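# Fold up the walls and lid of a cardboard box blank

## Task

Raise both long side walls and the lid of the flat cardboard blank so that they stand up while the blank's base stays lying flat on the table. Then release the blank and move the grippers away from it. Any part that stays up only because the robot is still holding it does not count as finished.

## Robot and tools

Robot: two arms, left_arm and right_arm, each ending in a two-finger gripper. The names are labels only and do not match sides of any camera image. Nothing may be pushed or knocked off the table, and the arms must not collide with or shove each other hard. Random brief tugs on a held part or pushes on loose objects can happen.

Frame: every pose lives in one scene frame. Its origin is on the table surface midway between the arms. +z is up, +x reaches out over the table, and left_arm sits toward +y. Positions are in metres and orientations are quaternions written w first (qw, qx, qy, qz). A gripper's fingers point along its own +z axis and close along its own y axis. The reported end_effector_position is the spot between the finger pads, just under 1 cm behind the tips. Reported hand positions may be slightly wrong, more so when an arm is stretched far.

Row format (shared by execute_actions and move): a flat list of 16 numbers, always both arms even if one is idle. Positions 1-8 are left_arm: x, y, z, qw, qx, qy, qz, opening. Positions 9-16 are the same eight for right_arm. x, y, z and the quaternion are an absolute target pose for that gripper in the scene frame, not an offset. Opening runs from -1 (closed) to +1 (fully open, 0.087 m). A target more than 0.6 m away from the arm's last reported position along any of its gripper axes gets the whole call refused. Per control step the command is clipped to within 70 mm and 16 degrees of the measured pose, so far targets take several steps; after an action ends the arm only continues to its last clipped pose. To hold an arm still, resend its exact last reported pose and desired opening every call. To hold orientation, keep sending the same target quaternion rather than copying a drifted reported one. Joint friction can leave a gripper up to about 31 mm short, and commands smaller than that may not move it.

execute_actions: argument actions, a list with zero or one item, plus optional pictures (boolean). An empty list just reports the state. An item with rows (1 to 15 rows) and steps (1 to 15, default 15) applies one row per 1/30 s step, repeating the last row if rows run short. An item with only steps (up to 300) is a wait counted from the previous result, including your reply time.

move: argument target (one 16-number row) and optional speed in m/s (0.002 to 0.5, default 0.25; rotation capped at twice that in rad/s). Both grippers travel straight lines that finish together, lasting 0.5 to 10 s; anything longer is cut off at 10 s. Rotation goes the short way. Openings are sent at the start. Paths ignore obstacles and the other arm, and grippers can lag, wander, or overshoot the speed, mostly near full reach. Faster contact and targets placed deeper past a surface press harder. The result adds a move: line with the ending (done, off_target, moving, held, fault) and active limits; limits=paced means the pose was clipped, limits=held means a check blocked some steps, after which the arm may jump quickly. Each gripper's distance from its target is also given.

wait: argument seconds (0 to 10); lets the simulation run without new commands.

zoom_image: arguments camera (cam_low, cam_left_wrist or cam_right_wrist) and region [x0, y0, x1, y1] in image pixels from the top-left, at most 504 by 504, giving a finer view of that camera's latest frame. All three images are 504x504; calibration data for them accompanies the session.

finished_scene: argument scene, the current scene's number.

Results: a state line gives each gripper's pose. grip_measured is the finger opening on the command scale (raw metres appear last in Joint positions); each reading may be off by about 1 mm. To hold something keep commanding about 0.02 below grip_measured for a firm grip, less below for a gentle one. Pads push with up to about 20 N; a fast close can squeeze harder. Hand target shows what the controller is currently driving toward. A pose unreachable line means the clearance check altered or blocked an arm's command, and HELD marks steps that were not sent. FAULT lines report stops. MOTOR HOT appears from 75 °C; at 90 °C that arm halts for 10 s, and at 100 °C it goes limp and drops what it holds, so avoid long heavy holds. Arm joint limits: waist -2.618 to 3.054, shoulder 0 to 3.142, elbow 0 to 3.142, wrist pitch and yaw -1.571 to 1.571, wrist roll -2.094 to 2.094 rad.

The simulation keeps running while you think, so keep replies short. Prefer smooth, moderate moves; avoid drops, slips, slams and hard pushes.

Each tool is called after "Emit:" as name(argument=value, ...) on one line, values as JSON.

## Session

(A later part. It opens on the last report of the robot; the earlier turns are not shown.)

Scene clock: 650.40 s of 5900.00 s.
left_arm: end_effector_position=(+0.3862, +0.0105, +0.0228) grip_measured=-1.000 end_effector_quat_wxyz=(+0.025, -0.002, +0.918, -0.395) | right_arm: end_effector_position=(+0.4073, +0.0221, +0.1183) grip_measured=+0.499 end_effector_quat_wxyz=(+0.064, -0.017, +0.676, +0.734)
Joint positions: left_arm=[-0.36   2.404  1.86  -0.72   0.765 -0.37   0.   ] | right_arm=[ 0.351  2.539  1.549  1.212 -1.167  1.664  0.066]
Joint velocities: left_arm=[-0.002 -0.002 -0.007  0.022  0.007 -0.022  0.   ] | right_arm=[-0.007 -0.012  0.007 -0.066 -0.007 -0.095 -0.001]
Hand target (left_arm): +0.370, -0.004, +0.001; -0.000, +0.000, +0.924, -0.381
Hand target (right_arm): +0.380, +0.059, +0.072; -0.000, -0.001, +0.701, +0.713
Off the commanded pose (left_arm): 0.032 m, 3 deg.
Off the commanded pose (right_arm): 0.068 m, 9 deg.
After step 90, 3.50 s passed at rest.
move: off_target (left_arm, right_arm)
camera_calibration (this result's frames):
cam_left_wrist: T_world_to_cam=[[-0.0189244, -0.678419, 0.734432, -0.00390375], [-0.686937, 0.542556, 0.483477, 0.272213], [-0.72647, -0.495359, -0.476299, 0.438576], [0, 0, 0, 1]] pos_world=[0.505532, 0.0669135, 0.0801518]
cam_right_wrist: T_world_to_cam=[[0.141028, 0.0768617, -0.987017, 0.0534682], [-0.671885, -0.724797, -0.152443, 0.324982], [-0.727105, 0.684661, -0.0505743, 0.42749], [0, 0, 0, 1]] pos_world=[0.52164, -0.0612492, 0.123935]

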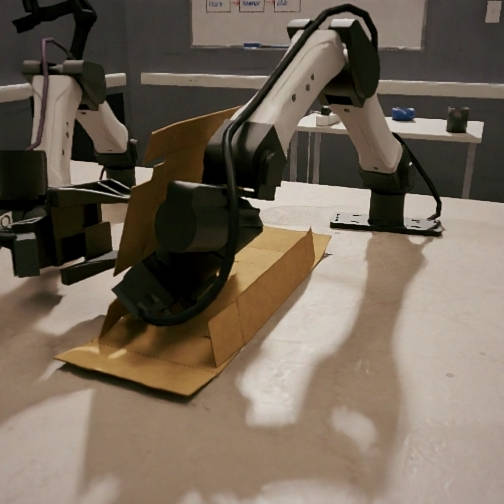

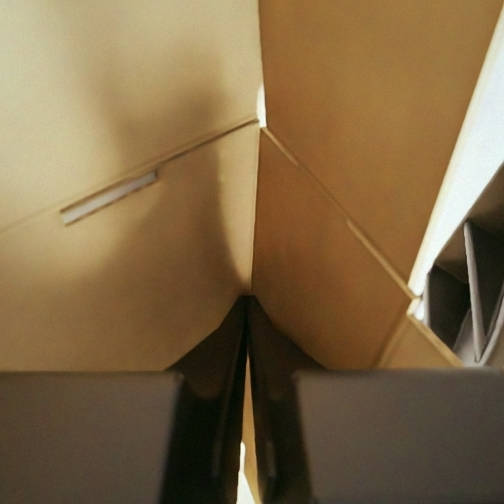

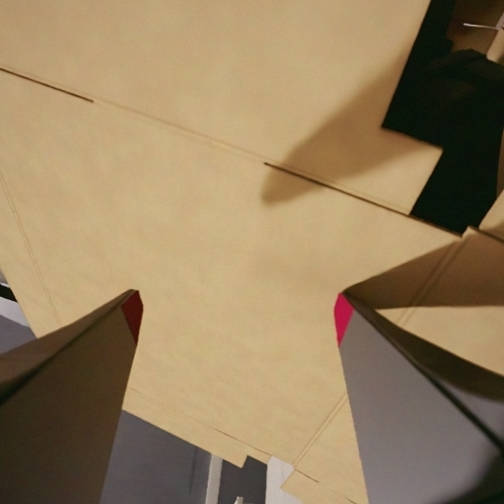

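Emit:
move(target=[0.37,0.06,0.005,0,0,0.92,-0.38,-1, 0.39,0.05,0.05,0,0,0.72,0.69,0.5], speed=0.03)

Scene clock: 661.67 s of 5900.00 s.
left_arm: end_effector_position=(+0.3841, +0.0429, +0.0222) grip_measured=-1.000 end_effector_quat_wxyz=(+0.024, +0.014, +0.911, -0.411) | right_arm: end_effector_position=(+0.4053, +0.0376, +0.0998) grip_measured=+0.499 end_effector_quat_wxyz=(+0.057, -0.020, +0.696, +0.716)
Joint positions: left_arm=[-0.286  2.404  1.847 -0.783  0.825 -0.237  0.   ] | right_arm=[ 0.38   2.545  1.572  1.05  -1.157  1.533  0.066]
Joint velocities: left_arm=[-0.007  0.017 -0.002 -0.037 -0.037 -0.022  0.   ] | right_arm=[ 0.007  0.007  0.007 -0.051 -0.037 -0.037 -0.   ]
Hand target (left_arm): +0.371, +0.059, +0.005; +0.000, +0.000, +0.924, -0.382
Hand target (right_arm): +0.388, +0.048, +0.053; -0.000, +0.001, +0.719, +0.695
Off the commanded pose (left_arm): 0.028 m, 5 deg.
Off the commanded pose (right_arm): 0.054 m, 8 deg.
After step 90, 5.03 s passed at rest.
move: off_target (left_arm, right_arm)
camera_calibration (this result's frames):
cam_left_wrist: T_world_to_cam=[[-0.0480436, -0.651134, 0.757441, 0.0280255], [-0.674464, 0.580478, 0.456228, 0.247687], [-0.736743, -0.488948, -0.467054, 0.45631], [0, 0, 0, 1]] pos_world=[0.504585, 0.0975833, 0.0788924]
cam_right_wrist: T_world_to_cam=[[0.134158, 0.0235718, -0.99068, 0.0394657], [-0.664061, -0.739905, -0.107532, 0.324984], [-0.735543, 0.672298, -0.083611, 0.421685], [0, 0, 0, 1]] pos_world=[0.520682, -0.043971, 0.109302]

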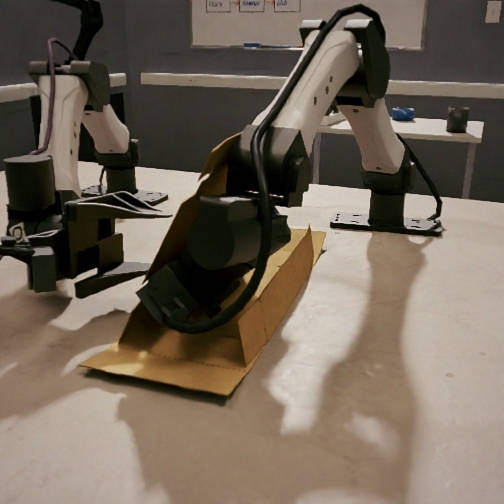

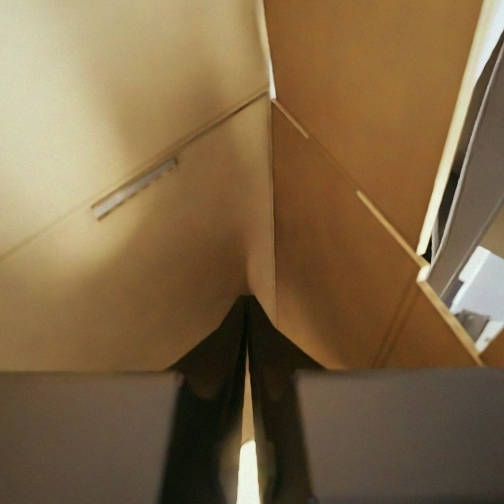

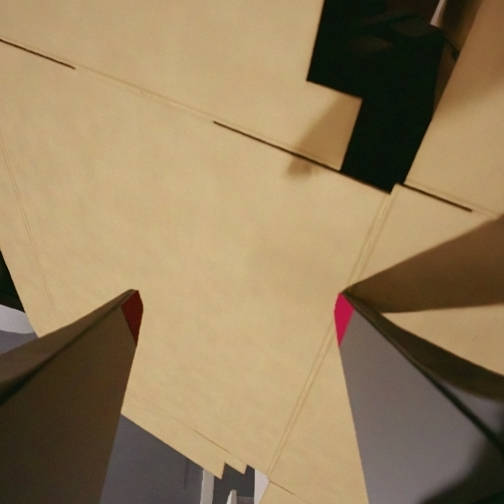

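Emit:
move(target=[0.37,0.10,0.06,0,0,0.92,-0.38,-1, 0.39,0.075,0.04,0,0,0.74,0.67,0.5], speed=0.03)

Scene clock: 668.13 s of 5900.00 s.
left_arm: end_effector_position=(+0.3644, +0.0966, +0.0428) grip_measured=-1.000 end_effector_quat_wxyz=(-0.017, -0.008, +0.924, -0.383) | right_arm: end_effector_position=(+0.4040, +0.0630, +0.0895) grip_measured=+0.499 end_effector_quat_wxyz=(+0.050, -0.026, +0.715, +0.696)
Joint positions: left_arm=[-0.189  2.369  1.894 -1.062  0.786 -0.101  0.   ] | right_arm=[ 0.427  2.553  1.639  0.856 -1.125  1.411  0.066]
Joint velocities: left_arm=[ 0.007 -0.002 -0.002 -0.022  0.007  0.051  0.   ] | right_arm=[-0.002  0.002  0.007 -0.066  0.022 -0.007  0.   ]
Hand target (left_arm): +0.370, +0.100, +0.059; +0.001, -0.001, +0.925, -0.381
Hand target (right_arm): +0.388, +0.073, +0.042; -0.000, +0.001, +0.739, +0.673
Off the commanded pose (left_arm): 0.018 m, 2 deg.
Off the commanded pose (right_arm): 0.053 m, 8 deg.
After step 90, 0.23 s passed at rest.
move: off_target (left_arm, right_arm)
camera_calibration (this result's frames):
cam_left_wrist: T_world_to_cam=[[0.026494, -0.696911, 0.716668, 0.0254955], [-0.632677, 0.543374, 0.551783, 0.178119], [-0.773963, -0.468038, -0.426523, 0.487461], [0, 0, 0, 1]] pos_world=[0.489293, 0.149133, 0.0913584]
cam_right_wrist: T_world_to_cam=[[0.131363, -0.0298492, -0.990885, 0.0334126], [-0.653519, -0.754206, -0.0639186, 0.334521], [-0.745423, 0.655959, -0.118582, 0.410953], [0, 0, 0, 1]] pos_world=[0.520561, -0.0162731, 0.103222]

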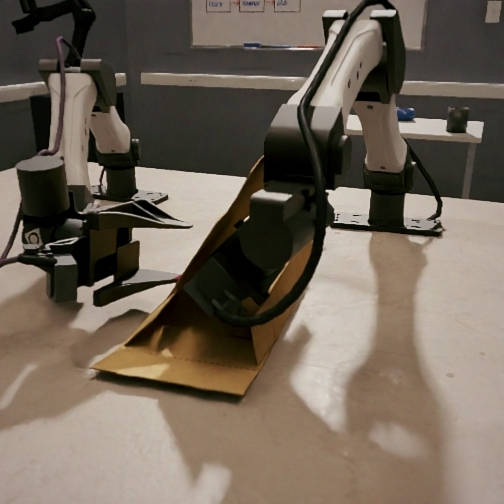

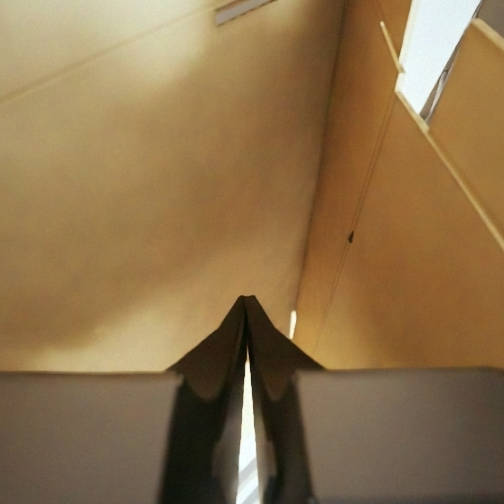

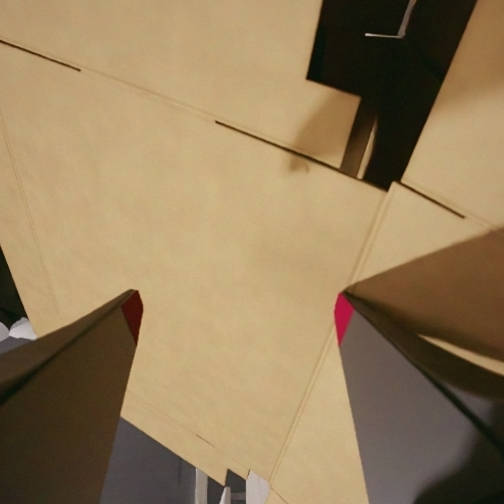

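~135°. Withdraw left fully, press down.

Emit:
move(target=[0.36,0.24,0.20,0,0,0.92,-0.38,-1, 0.39,0.085,0.025,0,0,0.76,0.65,0.5], speed=0.06)

Emit:
move(target=[0.36,0.24,0.20,0,0,0.92,-0.38,-1, 0.39,0.085,0.0,0,0,0.76,0.65,0.5], speed=0.04)

Scene clock: 675.73 s of 5900.00 s.
left_arm: end_effector_position=(+0.3604, +0.2384, +0.1822) grip_measured=-1.000 end_effector_quat_wxyz=(+0.087, -0.049, +0.925, -0.367) | right_arm: end_effector_position=(+0.4031, +0.0791, +0.0808) grip_measured=+0.499 end_effector_quat_wxyz=(+0.054, -0.033, +0.730, +0.681)
Joint positions: left_arm=[ 0.142  2.223  2.238 -1.561  0.773  0.145  0.   ] | right_arm=[ 0.457  2.561  1.686  0.728 -1.094  1.316  0.066]
Joint velocities: left_arm=[-0.017  0.012 -0.007 -0.022 -0.007 -0.022  0.   ] | right_arm=[ 0.012 -0.017  0.002 -0.081  0.037 -0.037 -0.001]
Hand target (left_arm): +0.358, +0.239, +0.199; +0.104, -0.043, +0.922, -0.370
Hand target (right_arm): +0.387, +0.083, +0.028; +0.000, +0.001, +0.758, +0.652
Off the commanded pose (left_arm): 0.018 m, 12 deg.
Off the commanded pose (right_arm): 0.058 m, 9 deg.
joint sent to its limit (left arm) — the command would take joint 4 (wrist pitch) past its lower limit, so that joint was sent only as far as its limit.
After step 90, 0.70 s passed at rest.
move: off_target (left_arm, right_arm)
camera_calibration (this result's frames):
cam_left_wrist: T_world_to_cam=[[0.0210067, -0.716843, 0.696918, 0.034808], [-0.788959, 0.416272, 0.451954, 0.126345], [-0.614087, -0.559334, -0.556815, 0.598076], [0, 0, 0, 1]] pos_world=[0.466221, 0.306882, 0.251657]
cam_right_wrist: T_world_to_cam=[[0.146182, -0.0719519, -0.986638, 0.0223699], [-0.650473, -0.758419, -0.0410663, 0.342783], [-0.74533, 0.647784, -0.15767, 0.402482], [0, 0, 0, 1]] pos_world=[0.519683, 0.000861168, 0.0996071]

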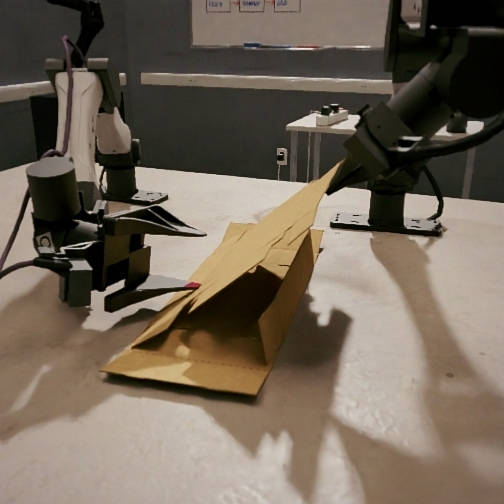

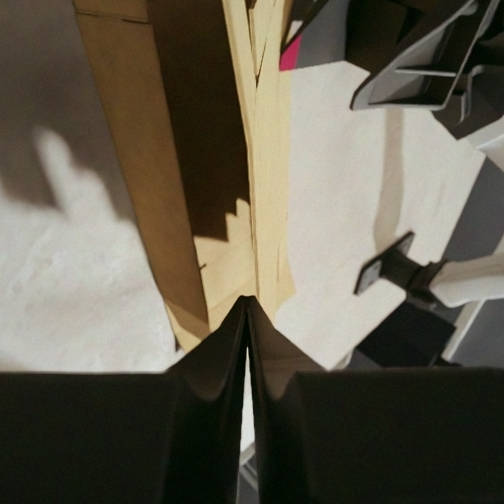

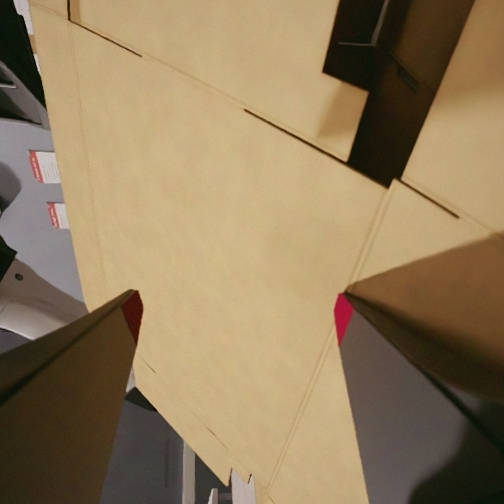

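Scene clock: 678.63 s of 5900.00 s.
left_arm: end_effector_position=(+0.3605, +0.2372, +0.1834) grip_measured=-1.000 end_effector_quat_wxyz=(+0.088, -0.049, +0.923, -0.371) | right_arm: end_effector_position=(+0.4017, +0.0871, +0.0630) grip_measured=+0.499 end_effector_quat_wxyz=(+0.058, -0.038, +0.727, +0.683)
Joint positions: left_arm=[ 0.142  2.223  2.238 -1.562  0.783  0.145  0.   ] | right_arm=[ 0.472  2.616  1.704  0.782 -1.08   1.32   0.066]
Joint velocities: left_arm=[ 0.012  0.012  0.002  0.007 -0.022 -0.051  0.   ] | right_arm=[ 0.002  0.002  0.002 -0.066 -0.007 -0.037 -0.   ]
Hand target (left_arm): +0.359, +0.239, +0.199; +0.105, -0.045, +0.921, -0.372
Hand target (right_arm): +0.387, +0.083, +0.004; +0.000, +0.001, +0.758, +0.653
Off the commanded pose (left_arm): 0.017 m, 12 deg.
Off the commanded pose (right_arm): 0.064 m, 10 deg.
joint sent to its limit (left arm) — the command would take joint 4 (wrist pitch) past its lower limit, so that joint was sent only as far as its limit.
move: off_target (left_arm, right_arm)
camera_calibration (this result's frames):
cam_left_wrist: T_world_to_cam=[[0.0196355, -0.710259, 0.703667, 0.0308031], [-0.789635, 0.420683, 0.446658, 0.126615], [-0.613263, -0.56441, -0.552585, 0.598248], [0, 0, 0, 1]] pos_world=[0.466258, 0.306271, 0.252354]
cam_right_wrist: T_world_to_cam=[[0.158538, -0.0657684, -0.98516, 0.0000272172], [-0.648833, -0.759031, -0.053742, 0.347362], [-0.744232, 0.647724, -0.163008, 0.393392], [0, 0, 0, 1]] pos_world=[0.518151, 0.00885039, 0.0828208]

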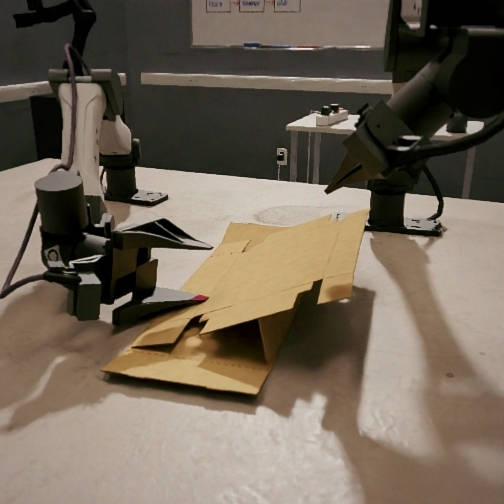

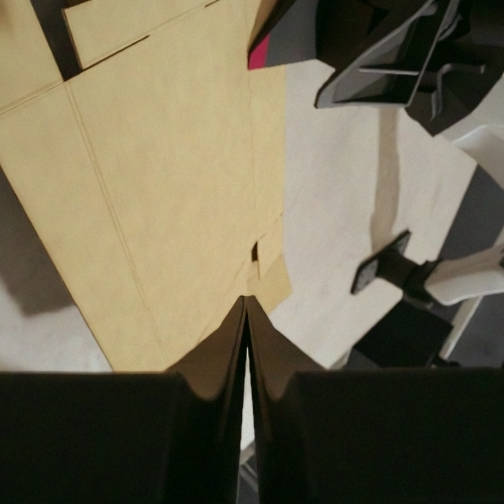

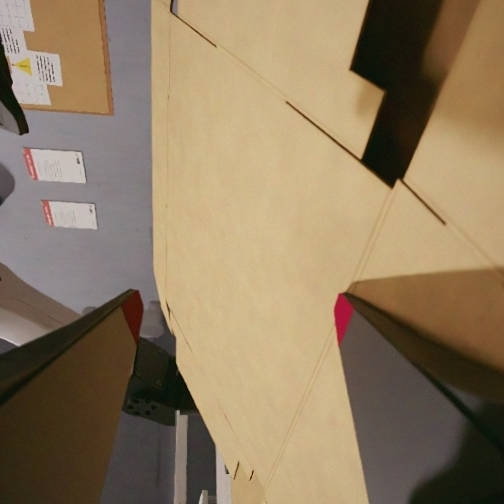

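Nearly flat. A little more, then release.

Emit:
move(target=[0.30,0.33,0.22,0,0,0.92,-0.38,-1, 0.39,0.085,-0.005,0,0,0.78,0.62,0.5], speed=0.08)

Emit:
move(target=[0.30,0.33,0.22,0,0,0.92,-0.38,-1, 0.39,0.0,0.11,0,0,0.76,0.65,0.5], speed=0.04)

Emit:
move(target=[0.30,0.33,0.22,0,0,0.92,-0.38,-1, 0.33,-0.2,0.12,0,0,0.76,0.65,0.5], speed=0.1)

Scene clock: 685.53 s of 5900.00 s.
left_arm: end_effector_position=(+0.3093, +0.3306, +0.2159) grip_measured=-1.000 end_effector_quat_wxyz=(+0.183, -0.078, +0.925, -0.325) | right_arm: end_effector_position=(+0.4016, +0.0901, +0.0599) grip_measured=+0.499 end_effector_quat_wxyz=(+0.055, -0.045, +0.740, +0.669)
Joint positions: left_arm=[ 0.409  2.     2.062 -1.566  0.762  0.334  0.   ] | right_arm=[ 0.478  2.606  1.733  0.662 -1.08   1.241  0.066]
Joint velocities: left_arm=[-0.022  0.002  0.007  0.037 -0.081  0.037  0.   ] | right_arm=[-0.007 -0.012  0.002 -0.022 -0.081  0.007  0.001]
Hand target (left_arm): +0.301, +0.329, +0.219; +0.180, -0.077, +0.926, -0.322
Hand target (right_arm): +0.386, +0.083, -0.001; +0.000, +0.001, +0.778, +0.628
Off the commanded pose (left_arm): 0.010 m, 24 deg; orientation clipped at the last step of the last action.
Off the commanded pose (right_arm): 0.066 m, 11 deg.
joint sent to its limit (left arm) — the command would take joint 4 (wrist pitch) past its lower limit, so that joint was sent only as far as its limit.
After step 90, 2.07 s passed at rest.
move: off_target (left_arm, right_arm); limits=paced
camera_calibration (this result's frames):
cam_left_wrist: T_world_to_cam=[[0.0170304, -0.769396, 0.638545, 0.109686], [-0.895975, 0.271711, 0.351286, 0.135135], [-0.443778, -0.578103, -0.684732, 0.618188], [0, 0, 0, 1]] pos_world=[0.393547, 0.405051, 0.305782]
cam_right_wrist: T_world_to_cam=[[0.164214, -0.101689, -0.981169, -0.0021073], [-0.639439, -0.768354, -0.0273879, 0.344877], [-0.7511, 0.631896, -0.191199, 0.39667], [0, 0, 0, 1]] pos_world=[0.518812, 0.014119, 0.0832205]

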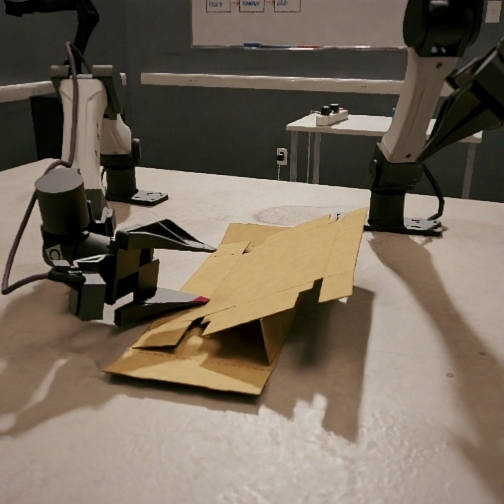

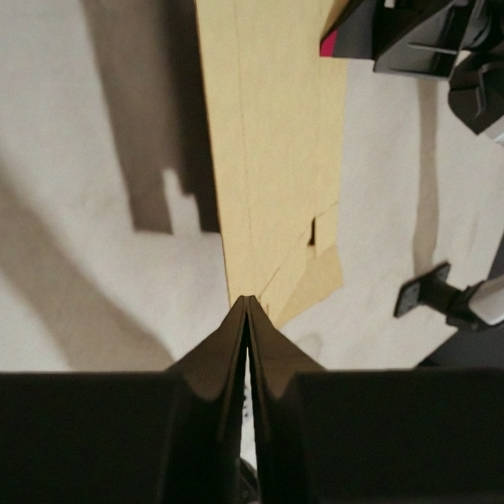

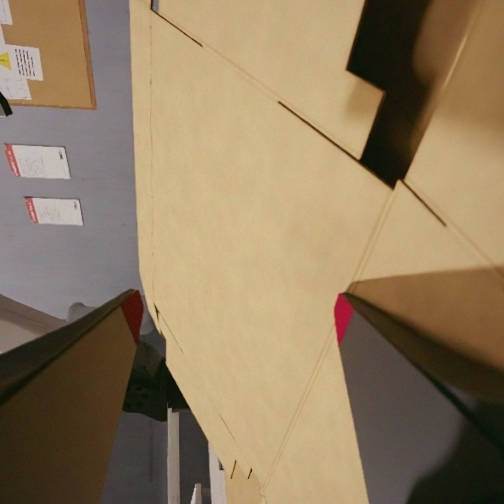

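Scene clock: 691.13 s of 5900.00 s.
left_arm: end_effector_position=(+0.3093, +0.3309, +0.2157) grip_measured=-1.000 end_effector_quat_wxyz=(+0.184, -0.076, +0.925, -0.324) | right_arm: end_effector_position=(+0.3895, +0.0059, +0.1031) grip_measured=+0.500 end_effector_quat_wxyz=(-0.003, +0.002, +0.760, +0.650)
Joint positions: left_arm=[ 0.409  2.     2.062 -1.566  0.762  0.339  0.   ] | right_arm=[ 0.331  2.355  1.543  0.336 -1.224  1.128  0.066]
Joint velocities: left_arm=[-0.007  0.037  0.002 -0.022 -0.051 -0.051  0.   ] | right_arm=[-0.007  0.002 -0.007 -0.037 -0.022 -0.022  0.   ]
Hand target (left_arm): +0.300, +0.330, +0.219; +0.181, -0.076, +0.926, -0.322
Hand target (right_arm): +0.388, +0.000, +0.109; +0.000, +0.000, +0.759, +0.651
Off the commanded pose (left_arm): 0.010 m, 24 deg; orientation clipped at the last step of the last action.
Off the commanded pose (right_arm): 0.009 m, 0 deg.
joint sent to its limit (left arm) — the command would take joint 4 (wrist pitch) past its lower limit, so that joint was sent only as far as its limit.
move: off_target (left_arm); limits=paced
camera_calibration (this result's frames):
cam_left_wrist: T_world_to_cam=[[0.0127477, -0.771099, 0.636588, 0.112329], [-0.895872, 0.273966, 0.349794, 0.134638], [-0.444129, -0.57476, -0.687313, 0.617724], [0, 0, 0, 1]] pos_world=[0.393536, 0.404774, 0.305967]
cam_right_wrist: T_world_to_cam=[[0.0169824, -0.156106, -0.987594, 0.0919729], [-0.629869, -0.768774, 0.110687, 0.255642], [-0.776516, 0.620175, -0.111382, 0.450793], [0, 0, 0, 1]] pos_world=[0.509507, -0.0686821, 0.112746]

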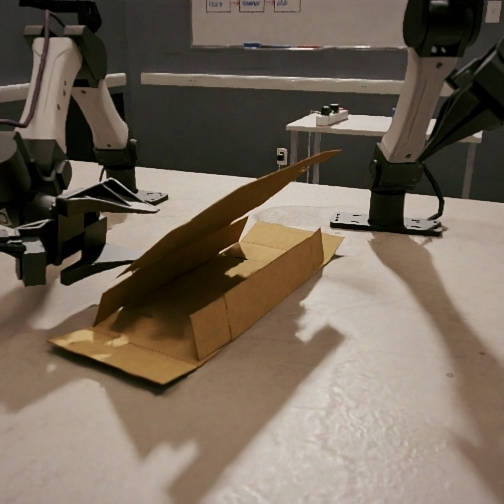

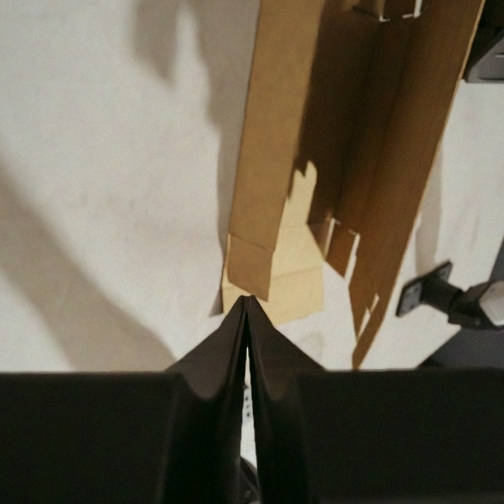

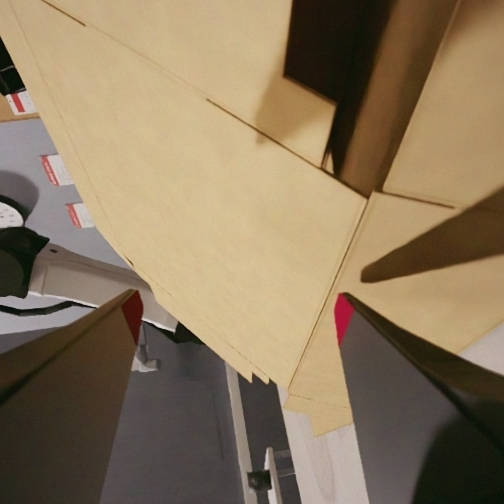

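Scene clock: 694.90 s of 5900.00 s.
left_arm: end_effector_position=(+0.3093, +0.3309, +0.2157) grip_measured=-1.000 end_effector_quat_wxyz=(+0.184, -0.075, +0.925, -0.324) | right_arm: end_effector_position=(+0.3276, -0.2019, +0.1193) grip_measured=+0.500 end_effector_quat_wxyz=(+0.012, +0.017, +0.760, +0.649)
Joint positions: left_arm=[ 0.409  2.     2.062 -1.566  0.762  0.339  0.   ] | right_arm=[-0.134  2.345  1.72  -1.555 -1.378 -0.615  0.066]
Joint velocities: left_arm=[ 0.007 -0.012 -0.017 -0.095 -0.081  0.007  0.   ] | right_arm=[-0.002 -0.012  0.002 -0.11   0.051 -0.007 -0.001]
Hand target (left_arm): +0.300, +0.330, +0.219; +0.181, -0.076, +0.926, -0.322
Hand target (right_arm): +0.329, -0.198, +0.119; +0.009, +0.007, +0.762, +0.648
Off the commanded pose (left_arm): 0.010 m, 24 deg; orientation clipped at the last step of the last action.
Off the commanded pose (right_arm): 0.003 m, 2 deg.
joint sent to its limit (left arm) — the command would take joint 4 (wrist pitch) past its lower limit, so that joint was sent only as far as its limit.
joint sent to its limit (right arm) — the command would take joint 4 (wrist pitch) past its lower limit, so that joint was sent only as far as its limit.
move: off_target (left_arm); limits=paced
camera_calibration (this result's frames):
cam_left_wrist: T_world_to_cam=[[0.0123964, -0.771197, 0.636476, 0.11251], [-0.895873, 0.27416, 0.34964, 0.134607], [-0.444137, -0.574536, -0.687496, 0.617691], [0, 0, 0, 1]] pos_world=[0.393536, 0.404749, 0.305986]
cam_right_wrist: T_world_to_cam=[[0.014954, -0.158347, -0.98727, 0.0767842], [-0.662231, -0.741348, 0.108873, 0.0715138], [-0.74915, 0.652173, -0.115948, 0.531401], [0, 0, 0, 1]] pos_world=[0.44431, -0.281391, 0.129636]

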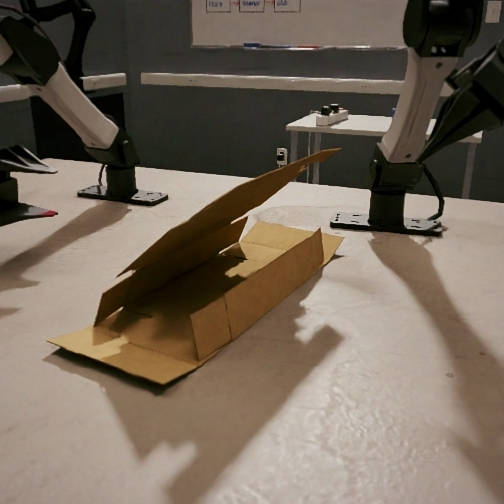

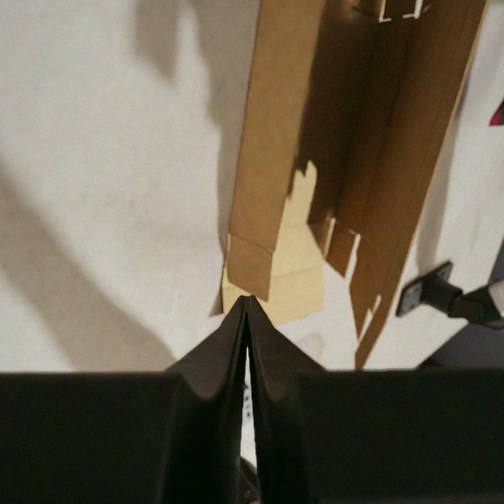

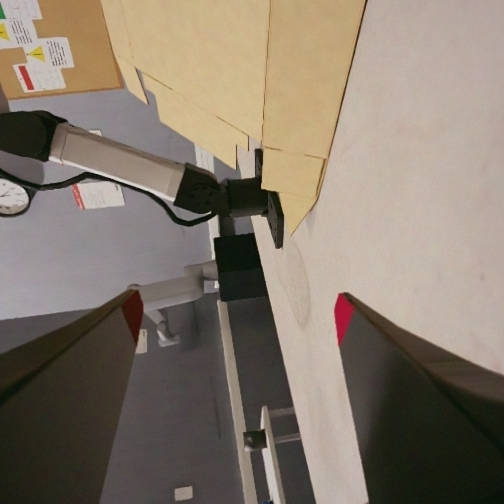

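Emit:
move(target=[0.32,0.16,0.14,0,0,0.76,-0.65,-1, 0.33,-0.2,0.12,0,0,0.76,0.65,0.5], speed=0.15)

Emit:
move(target=[0.32,-0.03,0.17,0,0,0.76,-0.65,-1, 0.33,-0.2,0.12,0,0,0.76,0.65,0.5], speed=0.06)

Emit:
move(target=[0.32,0.16,0.15,0,0,0.76,-0.65,-1, 0.33,-0.2,0.12,0,0,0.76,0.65,0.5], speed=0.08)

Scene clock: 705.10 s of 5900.00 s.
left_arm: end_effector_position=(+0.3248, +0.1655, +0.1432) grip_measured=-1.000 end_effector_quat_wxyz=(+0.046, -0.023, +0.778, -0.627) | right_arm: end_effector_position=(+0.3261, -0.2023, +0.1180) grip_measured=+0.500 end_effector_quat_wxyz=(+0.010, +0.014, +0.763, +0.646)
Joint positions: left_arm=[ 0.099  2.294  1.796 -1.566  1.329  0.549  0.   ] | right_arm=[-0.134  2.345  1.72  -1.559 -1.367 -0.62   0.066]
Joint velocities: left_arm=[-0.012 -0.002 -0.002  0.051 -0.066  0.066  0.   ] | right_arm=[-0.007 -0.002  0.002 -0.007  0.007 -0.066  0.001]
Hand target (left_arm): +0.321, +0.162, +0.140; +0.033, -0.030, +0.773, -0.633
Hand target (right_arm): +0.330, -0.200, +0.120; +0.008, +0.007, +0.765, +0.644
Off the commanded pose (left_arm): 0.008 m, 7 deg.
Off the commanded pose (right_arm): 0.005 m, 2 deg.
joint sent to its limit (left arm) — the command would take joint 4 (wrist pitch) past its lower limit, so that joint was sent only as far as its limit.
joint sent to its limit (right arm) — the command would take joint 4 (wrist pitch) past its lower limit, so that joint was sent only as far as its limit.
After step 90, 3.97 s passed at rest.
move: off_target (left_arm)
camera_calibration (this result's frames):
cam_left_wrist: T_world_to_cam=[[-0.0253546, -0.20057, 0.979351, -0.100322], [-0.724139, 0.679076, 0.120327, 0.129194], [-0.689188, -0.706136, -0.162458, 0.505933], [0, 0, 0, 1]] pos_world=[0.439694, 0.249403, 0.164898]
cam_right_wrist: T_world_to_cam=[[0.0158873, -0.166335, -0.985941, 0.0734277], [-0.657011, -0.745041, 0.115106, 0.06716], [-0.753713, 0.645946, -0.121121, 0.531274], [0, 0, 0, 1]] pos_world=[0.443386, -0.280924, 0.129013]

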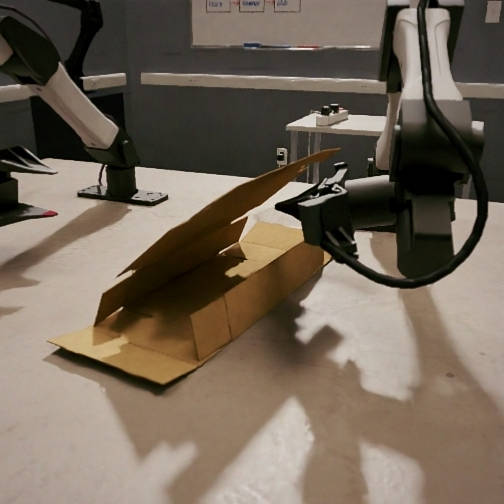

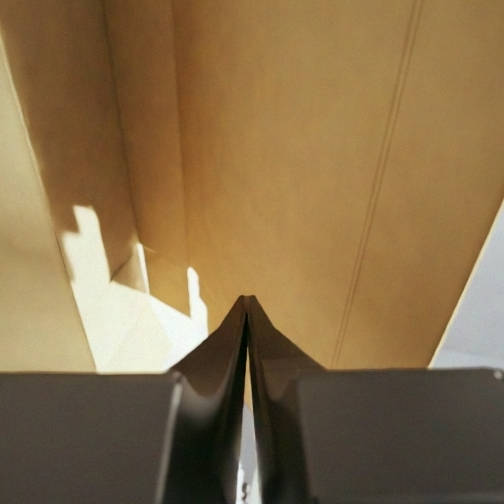

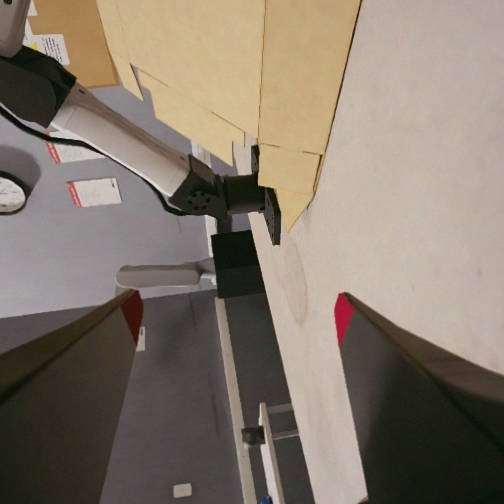

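Scene clock: 708.80 s of 5900.00 s.
left_arm: end_effector_position=(+0.3192, -0.0264, +0.1643) grip_measured=-1.000 end_effector_quat_wxyz=(-0.013, -0.003, +0.762, -0.648) | right_arm: end_effector_position=(+0.3261, -0.2023, +0.1180) grip_measured=+0.500 end_effector_quat_wxyz=(+0.010, +0.014, +0.763, +0.646)
Joint positions: left_arm=[-0.374  2.033  1.314  0.115  1.284 -1.009  0.   ] | right_arm=[-0.134  2.345  1.72  -1.559 -1.367 -0.621  0.066]
Joint velocities: left_arm=[-0.002  0.012 -0.022  0.11  -0.007 -0.037  0.   ] | right_arm=[-0.027 -0.012  0.012 -0.051  0.037 -0.022 -0.001]
Hand target (left_arm): +0.316, -0.029, +0.170; -0.006, +0.004, +0.759, -0.651
Hand target (right_arm): +0.330, -0.200, +0.120; +0.009, +0.008, +0.765, +0.644
Off the commanded pose (left_arm): 0.007 m, 2 deg.
Off the commanded pose (right_arm): 0.005 m, 2 deg.
joint sent to its limit (right arm) — the command would take joint 4 (wrist pitch) past its lower limit, so that joint was sent only as far as its limit.
move: done
camera_calibration (this result's frames):
cam_left_wrist: T_world_to_cam=[[0.0181549, -0.147452, 0.988903, -0.173751], [-0.639974, 0.758194, 0.124801, 0.227467], [-0.768182, -0.635137, -0.0806007, 0.383607], [0, 0, 0, 1]] pos_world=[0.443407, 0.0455591, 0.174354]
cam_right_wrist: T_world_to_cam=[[0.0170309, -0.166369, -0.985916, 0.0729972], [-0.657, -0.745161, 0.114394, 0.0672154], [-0.753698, 0.645799, -0.121995, 0.531341], [0, 0, 0, 1]] pos_world=[0.443388, -0.280909, 0.129101]

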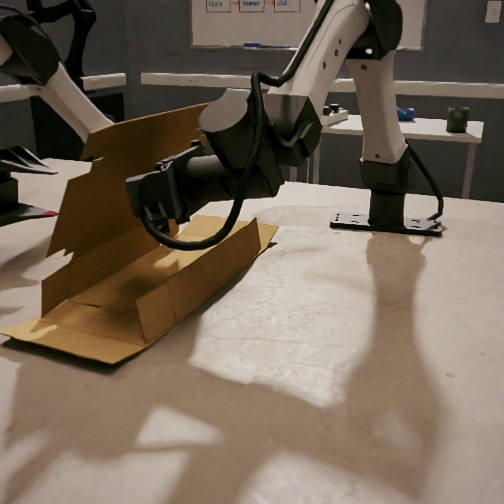

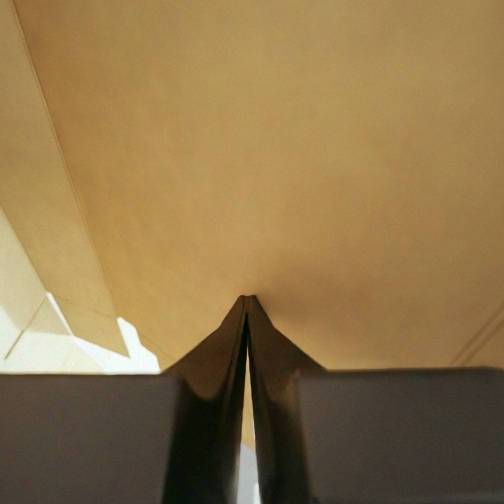

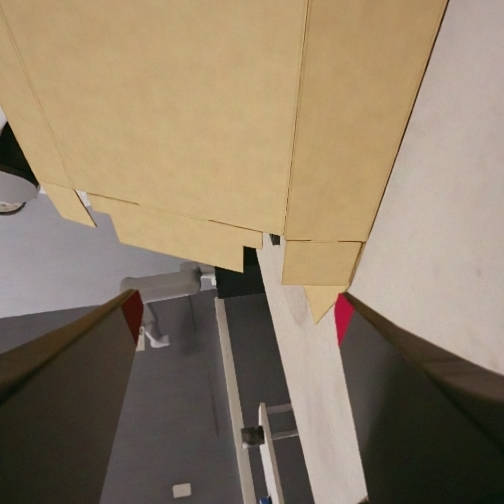

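Scene clock: 711.90 s of 5900.00 s.
left_arm: end_effector_position=(+0.3223, +0.1584, +0.1478) grip_measured=-1.000 end_effector_quat_wxyz=(+0.035, -0.033, +0.772, -0.634) | right_arm: end_effector_position=(+0.3261, -0.2023, +0.1179) grip_measured=+0.500 end_effector_quat_wxyz=(+0.010, +0.013, +0.763, +0.646)
Joint positions: left_arm=[ 0.085  2.279  1.774 -1.555  1.349  0.513  0.   ] | right_arm=[-0.134  2.345  1.72  -1.559 -1.367 -0.622  0.066]
Joint velocities: left_arm=[-0.022 -0.002  0.002 -0.066 -0.007  0.051  0.   ] | right_arm=[-0.007 -0.022 -0.017  0.022  0.022 -0.066 -0.001]
Hand target (left_arm): +0.324, +0.159, +0.149; +0.034, -0.030, +0.774, -0.632
Hand target (right_arm): +0.330, -0.200, +0.120; +0.008, +0.008, +0.765, +0.644
Off the commanded pose (left_arm): 0.004 m, 6 deg.
Off the commanded pose (right_arm): 0.005 m, 2 deg.
joint sent to its limit (left arm) — the command would take joint 4 (wrist pitch) past its lower limit, so that joint was sent only as far as its limit.
joint sent to its limit (right arm) — the command would take joint 4 (wrist pitch) past its lower limit, so that joint was sent only as far as its limit.
move: off_target (left_arm)
camera_calibration (this result's frames):
cam_left_wrist: T_world_to_cam=[[0.00175426, -0.18155, 0.98338, -0.118713], [-0.722098, 0.680064, 0.12684, 0.129903], [-0.691789, -0.710319, -0.129904, 0.496669], [0, 0, 0, 1]] pos_world=[0.437601, 0.242899, 0.164783]
cam_right_wrist: T_world_to_cam=[[0.0177933, -0.166392, -0.985899, 0.0727102], [-0.656992, -0.745241, 0.113918, 0.0672521], [-0.753688, 0.6457, -0.122578, 0.531386], [0, 0, 0, 1]] pos_world=[0.44339, -0.280899, 0.12916]

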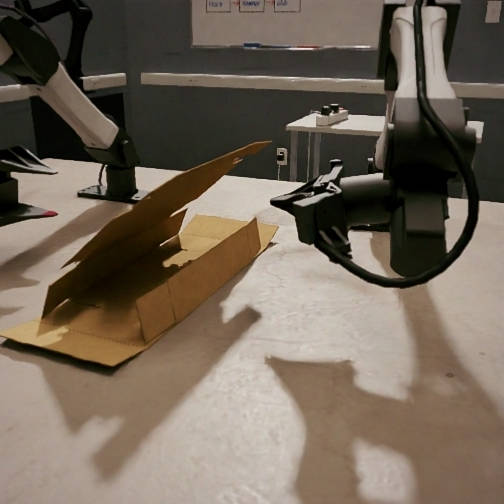

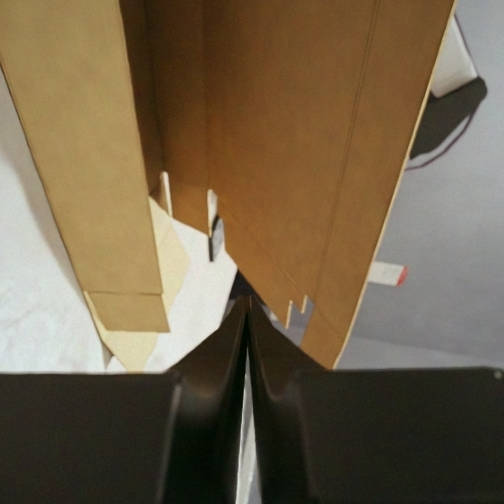

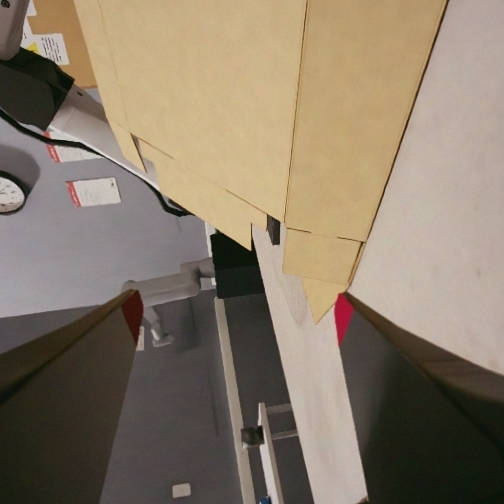

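Emit:
move(target=[0.32,0.10,0.15,0,0,0.76,-0.65,-1, 0.33,-0.11,0.055,0,0,0.72,0.69,-1], speed=0.1)

Emit:
move(target=[0.32,0.10,0.15,0,0,0.76,-0.65,-1, 0.33,-0.06,0.06,0,0,0.72,0.69,-1], speed=0.04)

Emit:
move(target=[0.32,-0.07,0.18,0,0,0.8,-0.6,-1, 0.33,-0.06,0.06,0,0,0.72,0.69,-1], speed=0.06)

Scene clock: 720.83 s of 5900.00 s.
left_arm: end_effector_position=(+0.3226, +0.1033, +0.1501) grip_measured=-1.000 end_effector_quat_wxyz=(+0.002, +0.002, +0.761, -0.649) | right_arm: end_effector_position=(+0.3362, -0.1143, +0.0505) grip_measured=-1.000 end_effector_quat_wxyz=(-0.028, -0.026, +0.714, +0.699)
Joint positions: left_arm=[-0.061  2.279  1.774 -1.411  1.401  0.356  0.   ] | right_arm=[ 0.091  2.485  1.619 -0.868 -1.55  -0.159  0.   ]
Joint velocities: left_arm=[-0.002  0.007  0.007  0.066  0.022 -0.022  0.   ] | right_arm=[-0.012 -0.017 -0.076  0.037  0.022  0.081  0.   ]
Hand target (left_arm): +0.319, +0.100, +0.150; -0.001, +0.001, +0.759, -0.651
Hand target (right_arm): +0.332, -0.111, +0.056; -0.031, -0.029, +0.715, +0.698
Off the commanded pose (left_arm): 0.004 m, 0 deg.
Off the commanded pose (right_arm): 0.009 m, 5 deg.
After step 90, 2.97 s passed at rest.
move: off_target (right_arm)
camera_calibration (this result's frames):
cam_left_wrist: T_world_to_cam=[[-0.0076557, -0.145043, 0.989396, -0.132633], [-0.652356, 0.750606, 0.104989, 0.140866], [-0.757874, -0.644635, -0.100366, 0.468084], [0, 0, 0, 1]] pos_world=[0.445629, 0.176771, 0.163417]
cam_right_wrist: T_world_to_cam=[[0.0221351, -0.0190176, -0.999574, 0.0367525], [-0.570556, -0.821253, 0.00299026, 0.115102], [-0.82096, 0.570247, -0.0290291, 0.483174], [0, 0, 0, 1]] pos_world=[0.461525, -0.180302, 0.0504187]

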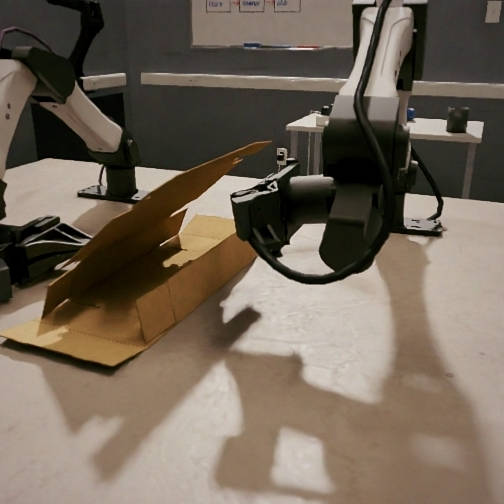

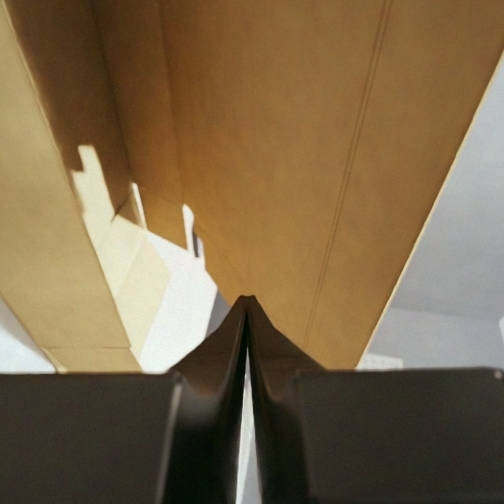

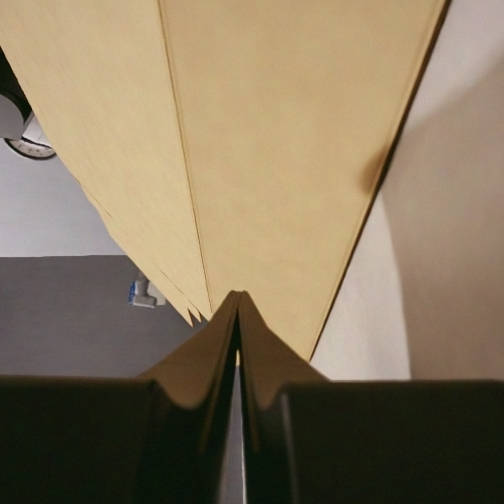

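Scene clock: 725.27 s of 5900.00 s.
left_arm: end_effector_position=(+0.3239, +0.1032, +0.1497) grip_measured=-1.000 end_effector_quat_wxyz=(+0.002, +0.001, +0.761, -0.648) | right_arm: end_effector_position=(+0.3335, -0.0598, +0.0658) grip_measured=-1.000 end_effector_quat_wxyz=(+0.002, -0.014, +0.724, +0.689)
Joint positions: left_arm=[-0.061  2.279  1.774 -1.398  1.401  0.342  0.   ] | right_arm=[ 0.218  2.336  1.12   0.952 -1.381  1.287  0.   ]
Joint velocities: left_arm=[-0.002  0.007  0.002  0.022  0.022  0.007  0.   ] | right_arm=[-0.012 -0.002 -0.012  0.081  0.037  0.051  0.   ]
Hand target (left_arm): +0.320, +0.100, +0.150; -0.001, +0.001, +0.760, -0.650
Hand target (right_arm): +0.329, -0.060, +0.059; -0.004, -0.004, +0.725, +0.689
Off the commanded pose (left_arm): 0.005 m, 0 deg.
Off the commanded pose (right_arm): 0.007 m, 2 deg.
move: done
camera_calibration (this result's frames):
cam_left_wrist: T_world_to_cam=[[-0.00711589, -0.145787, 0.98929, -0.132275], [-0.653924, 0.749141, 0.105694, 0.142302], [-0.756527, -0.646168, -0.100665, 0.468757], [0, 0, 0, 1]] pos_world=[0.44674, 0.177008, 0.163005]
cam_right_wrist: T_world_to_cam=[[0.0488725, -0.048826, -0.997611, 0.0423639], [-0.617989, -0.786144, 0.00820118, 0.175734], [-0.784666, 0.616112, -0.0685947, 0.443556], [0, 0, 0, 1]] pos_world=[0.454575, -0.13306, 0.0712471]

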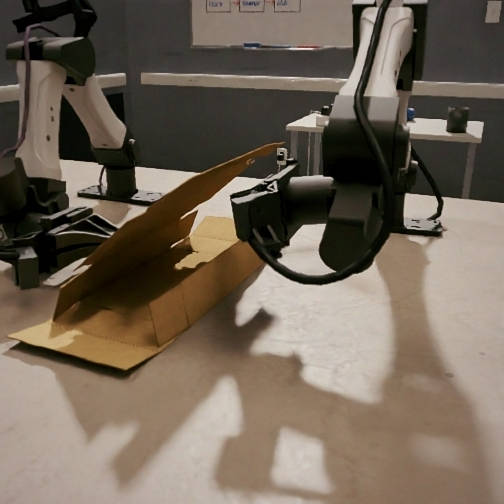

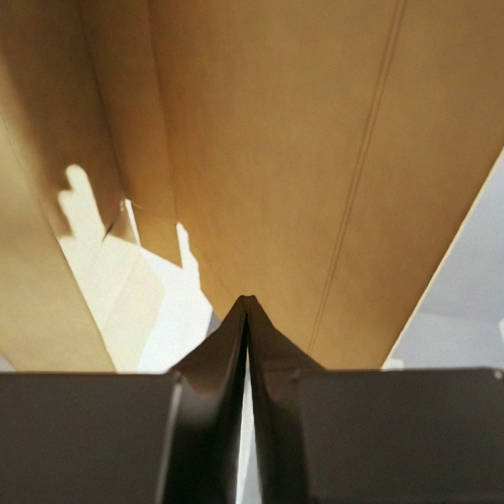

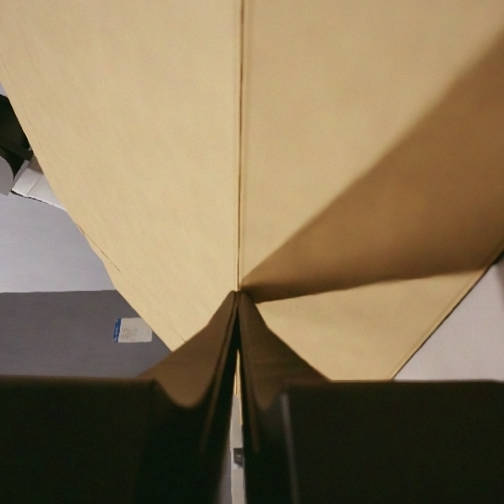

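Scene clock: 728.53 s of 5900.00 s.
left_arm: end_effector_position=(+0.3133, -0.0633, +0.1675) grip_measured=-1.000 end_effector_quat_wxyz=(-0.021, -0.010, +0.804, -0.594) | right_arm: end_effector_position=(+0.3334, -0.0597, +0.0698) grip_measured=-1.000 end_effector_quat_wxyz=(+0.008, -0.012, +0.721, +0.693)
Joint positions: left_arm=[-0.471  2.034  1.462 -0.184  1.131 -0.913  0.   ] | right_arm=[ 0.218  2.336  1.105  1.029 -1.373  1.344  0.   ]
Joint velocities: left_arm=[-0.007 -0.007 -0.002  0.037  0.051 -0.007  0.   ] | right_arm=[-0.002 -0.002 -0.017 -0.007  0.007  0.007  0.   ]
Hand target (left_arm): +0.316, -0.069, +0.181; -0.005, +0.003, +0.799, -0.601
Hand target (right_arm): +0.330, -0.060, +0.060; +0.000, -0.000, +0.723, +0.691
Off the commanded pose (left_arm): 0.016 m, 3 deg.
Off the commanded pose (right_arm): 0.010 m, 2 deg.
move: off_target (left_arm)
camera_calibration (this result's frames):
cam_left_wrist: T_world_to_cam=[[0.039283, -0.279816, 0.95925, -0.192217], [-0.636027, 0.733402, 0.239982, 0.22913], [-0.770666, -0.619536, -0.14916, 0.369202], [0, 0, 0, 1]] pos_world=[0.437815, 0.00690396, 0.184467]
cam_right_wrist: T_world_to_cam=[[0.0529377, -0.0394988, -0.997816, 0.045561], [-0.626083, -0.779753, -0.00234922, 0.179573], [-0.777957, 0.624841, -0.0660079, 0.441769], [0, 0, 0, 1]] pos_world=[0.453693, -0.134213, 0.0750436]

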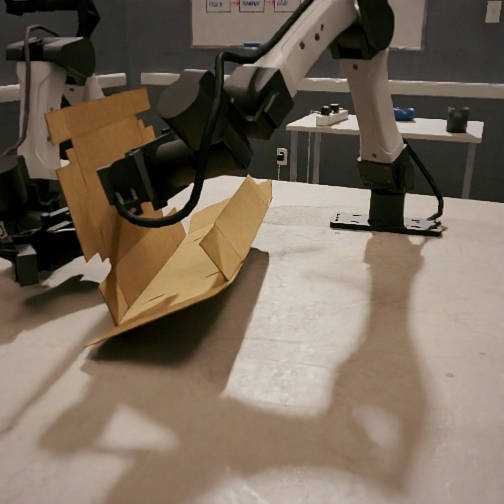

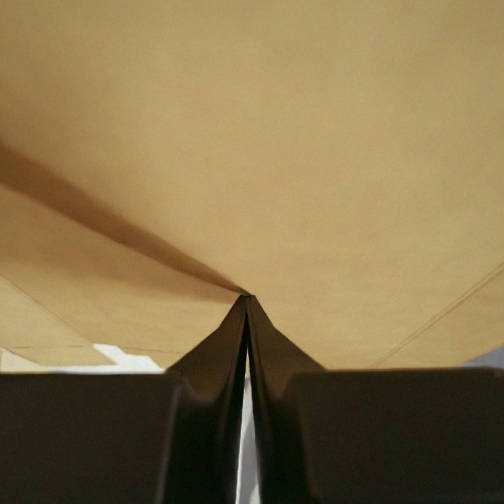

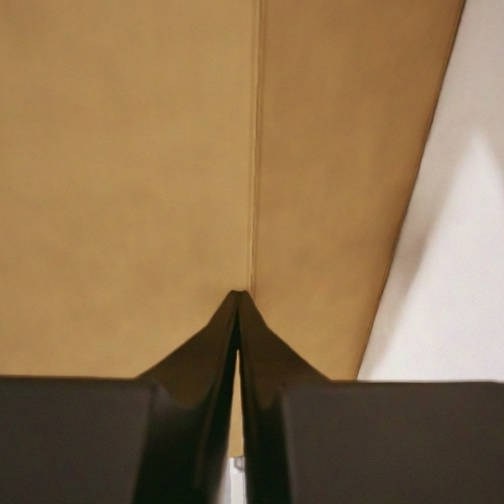

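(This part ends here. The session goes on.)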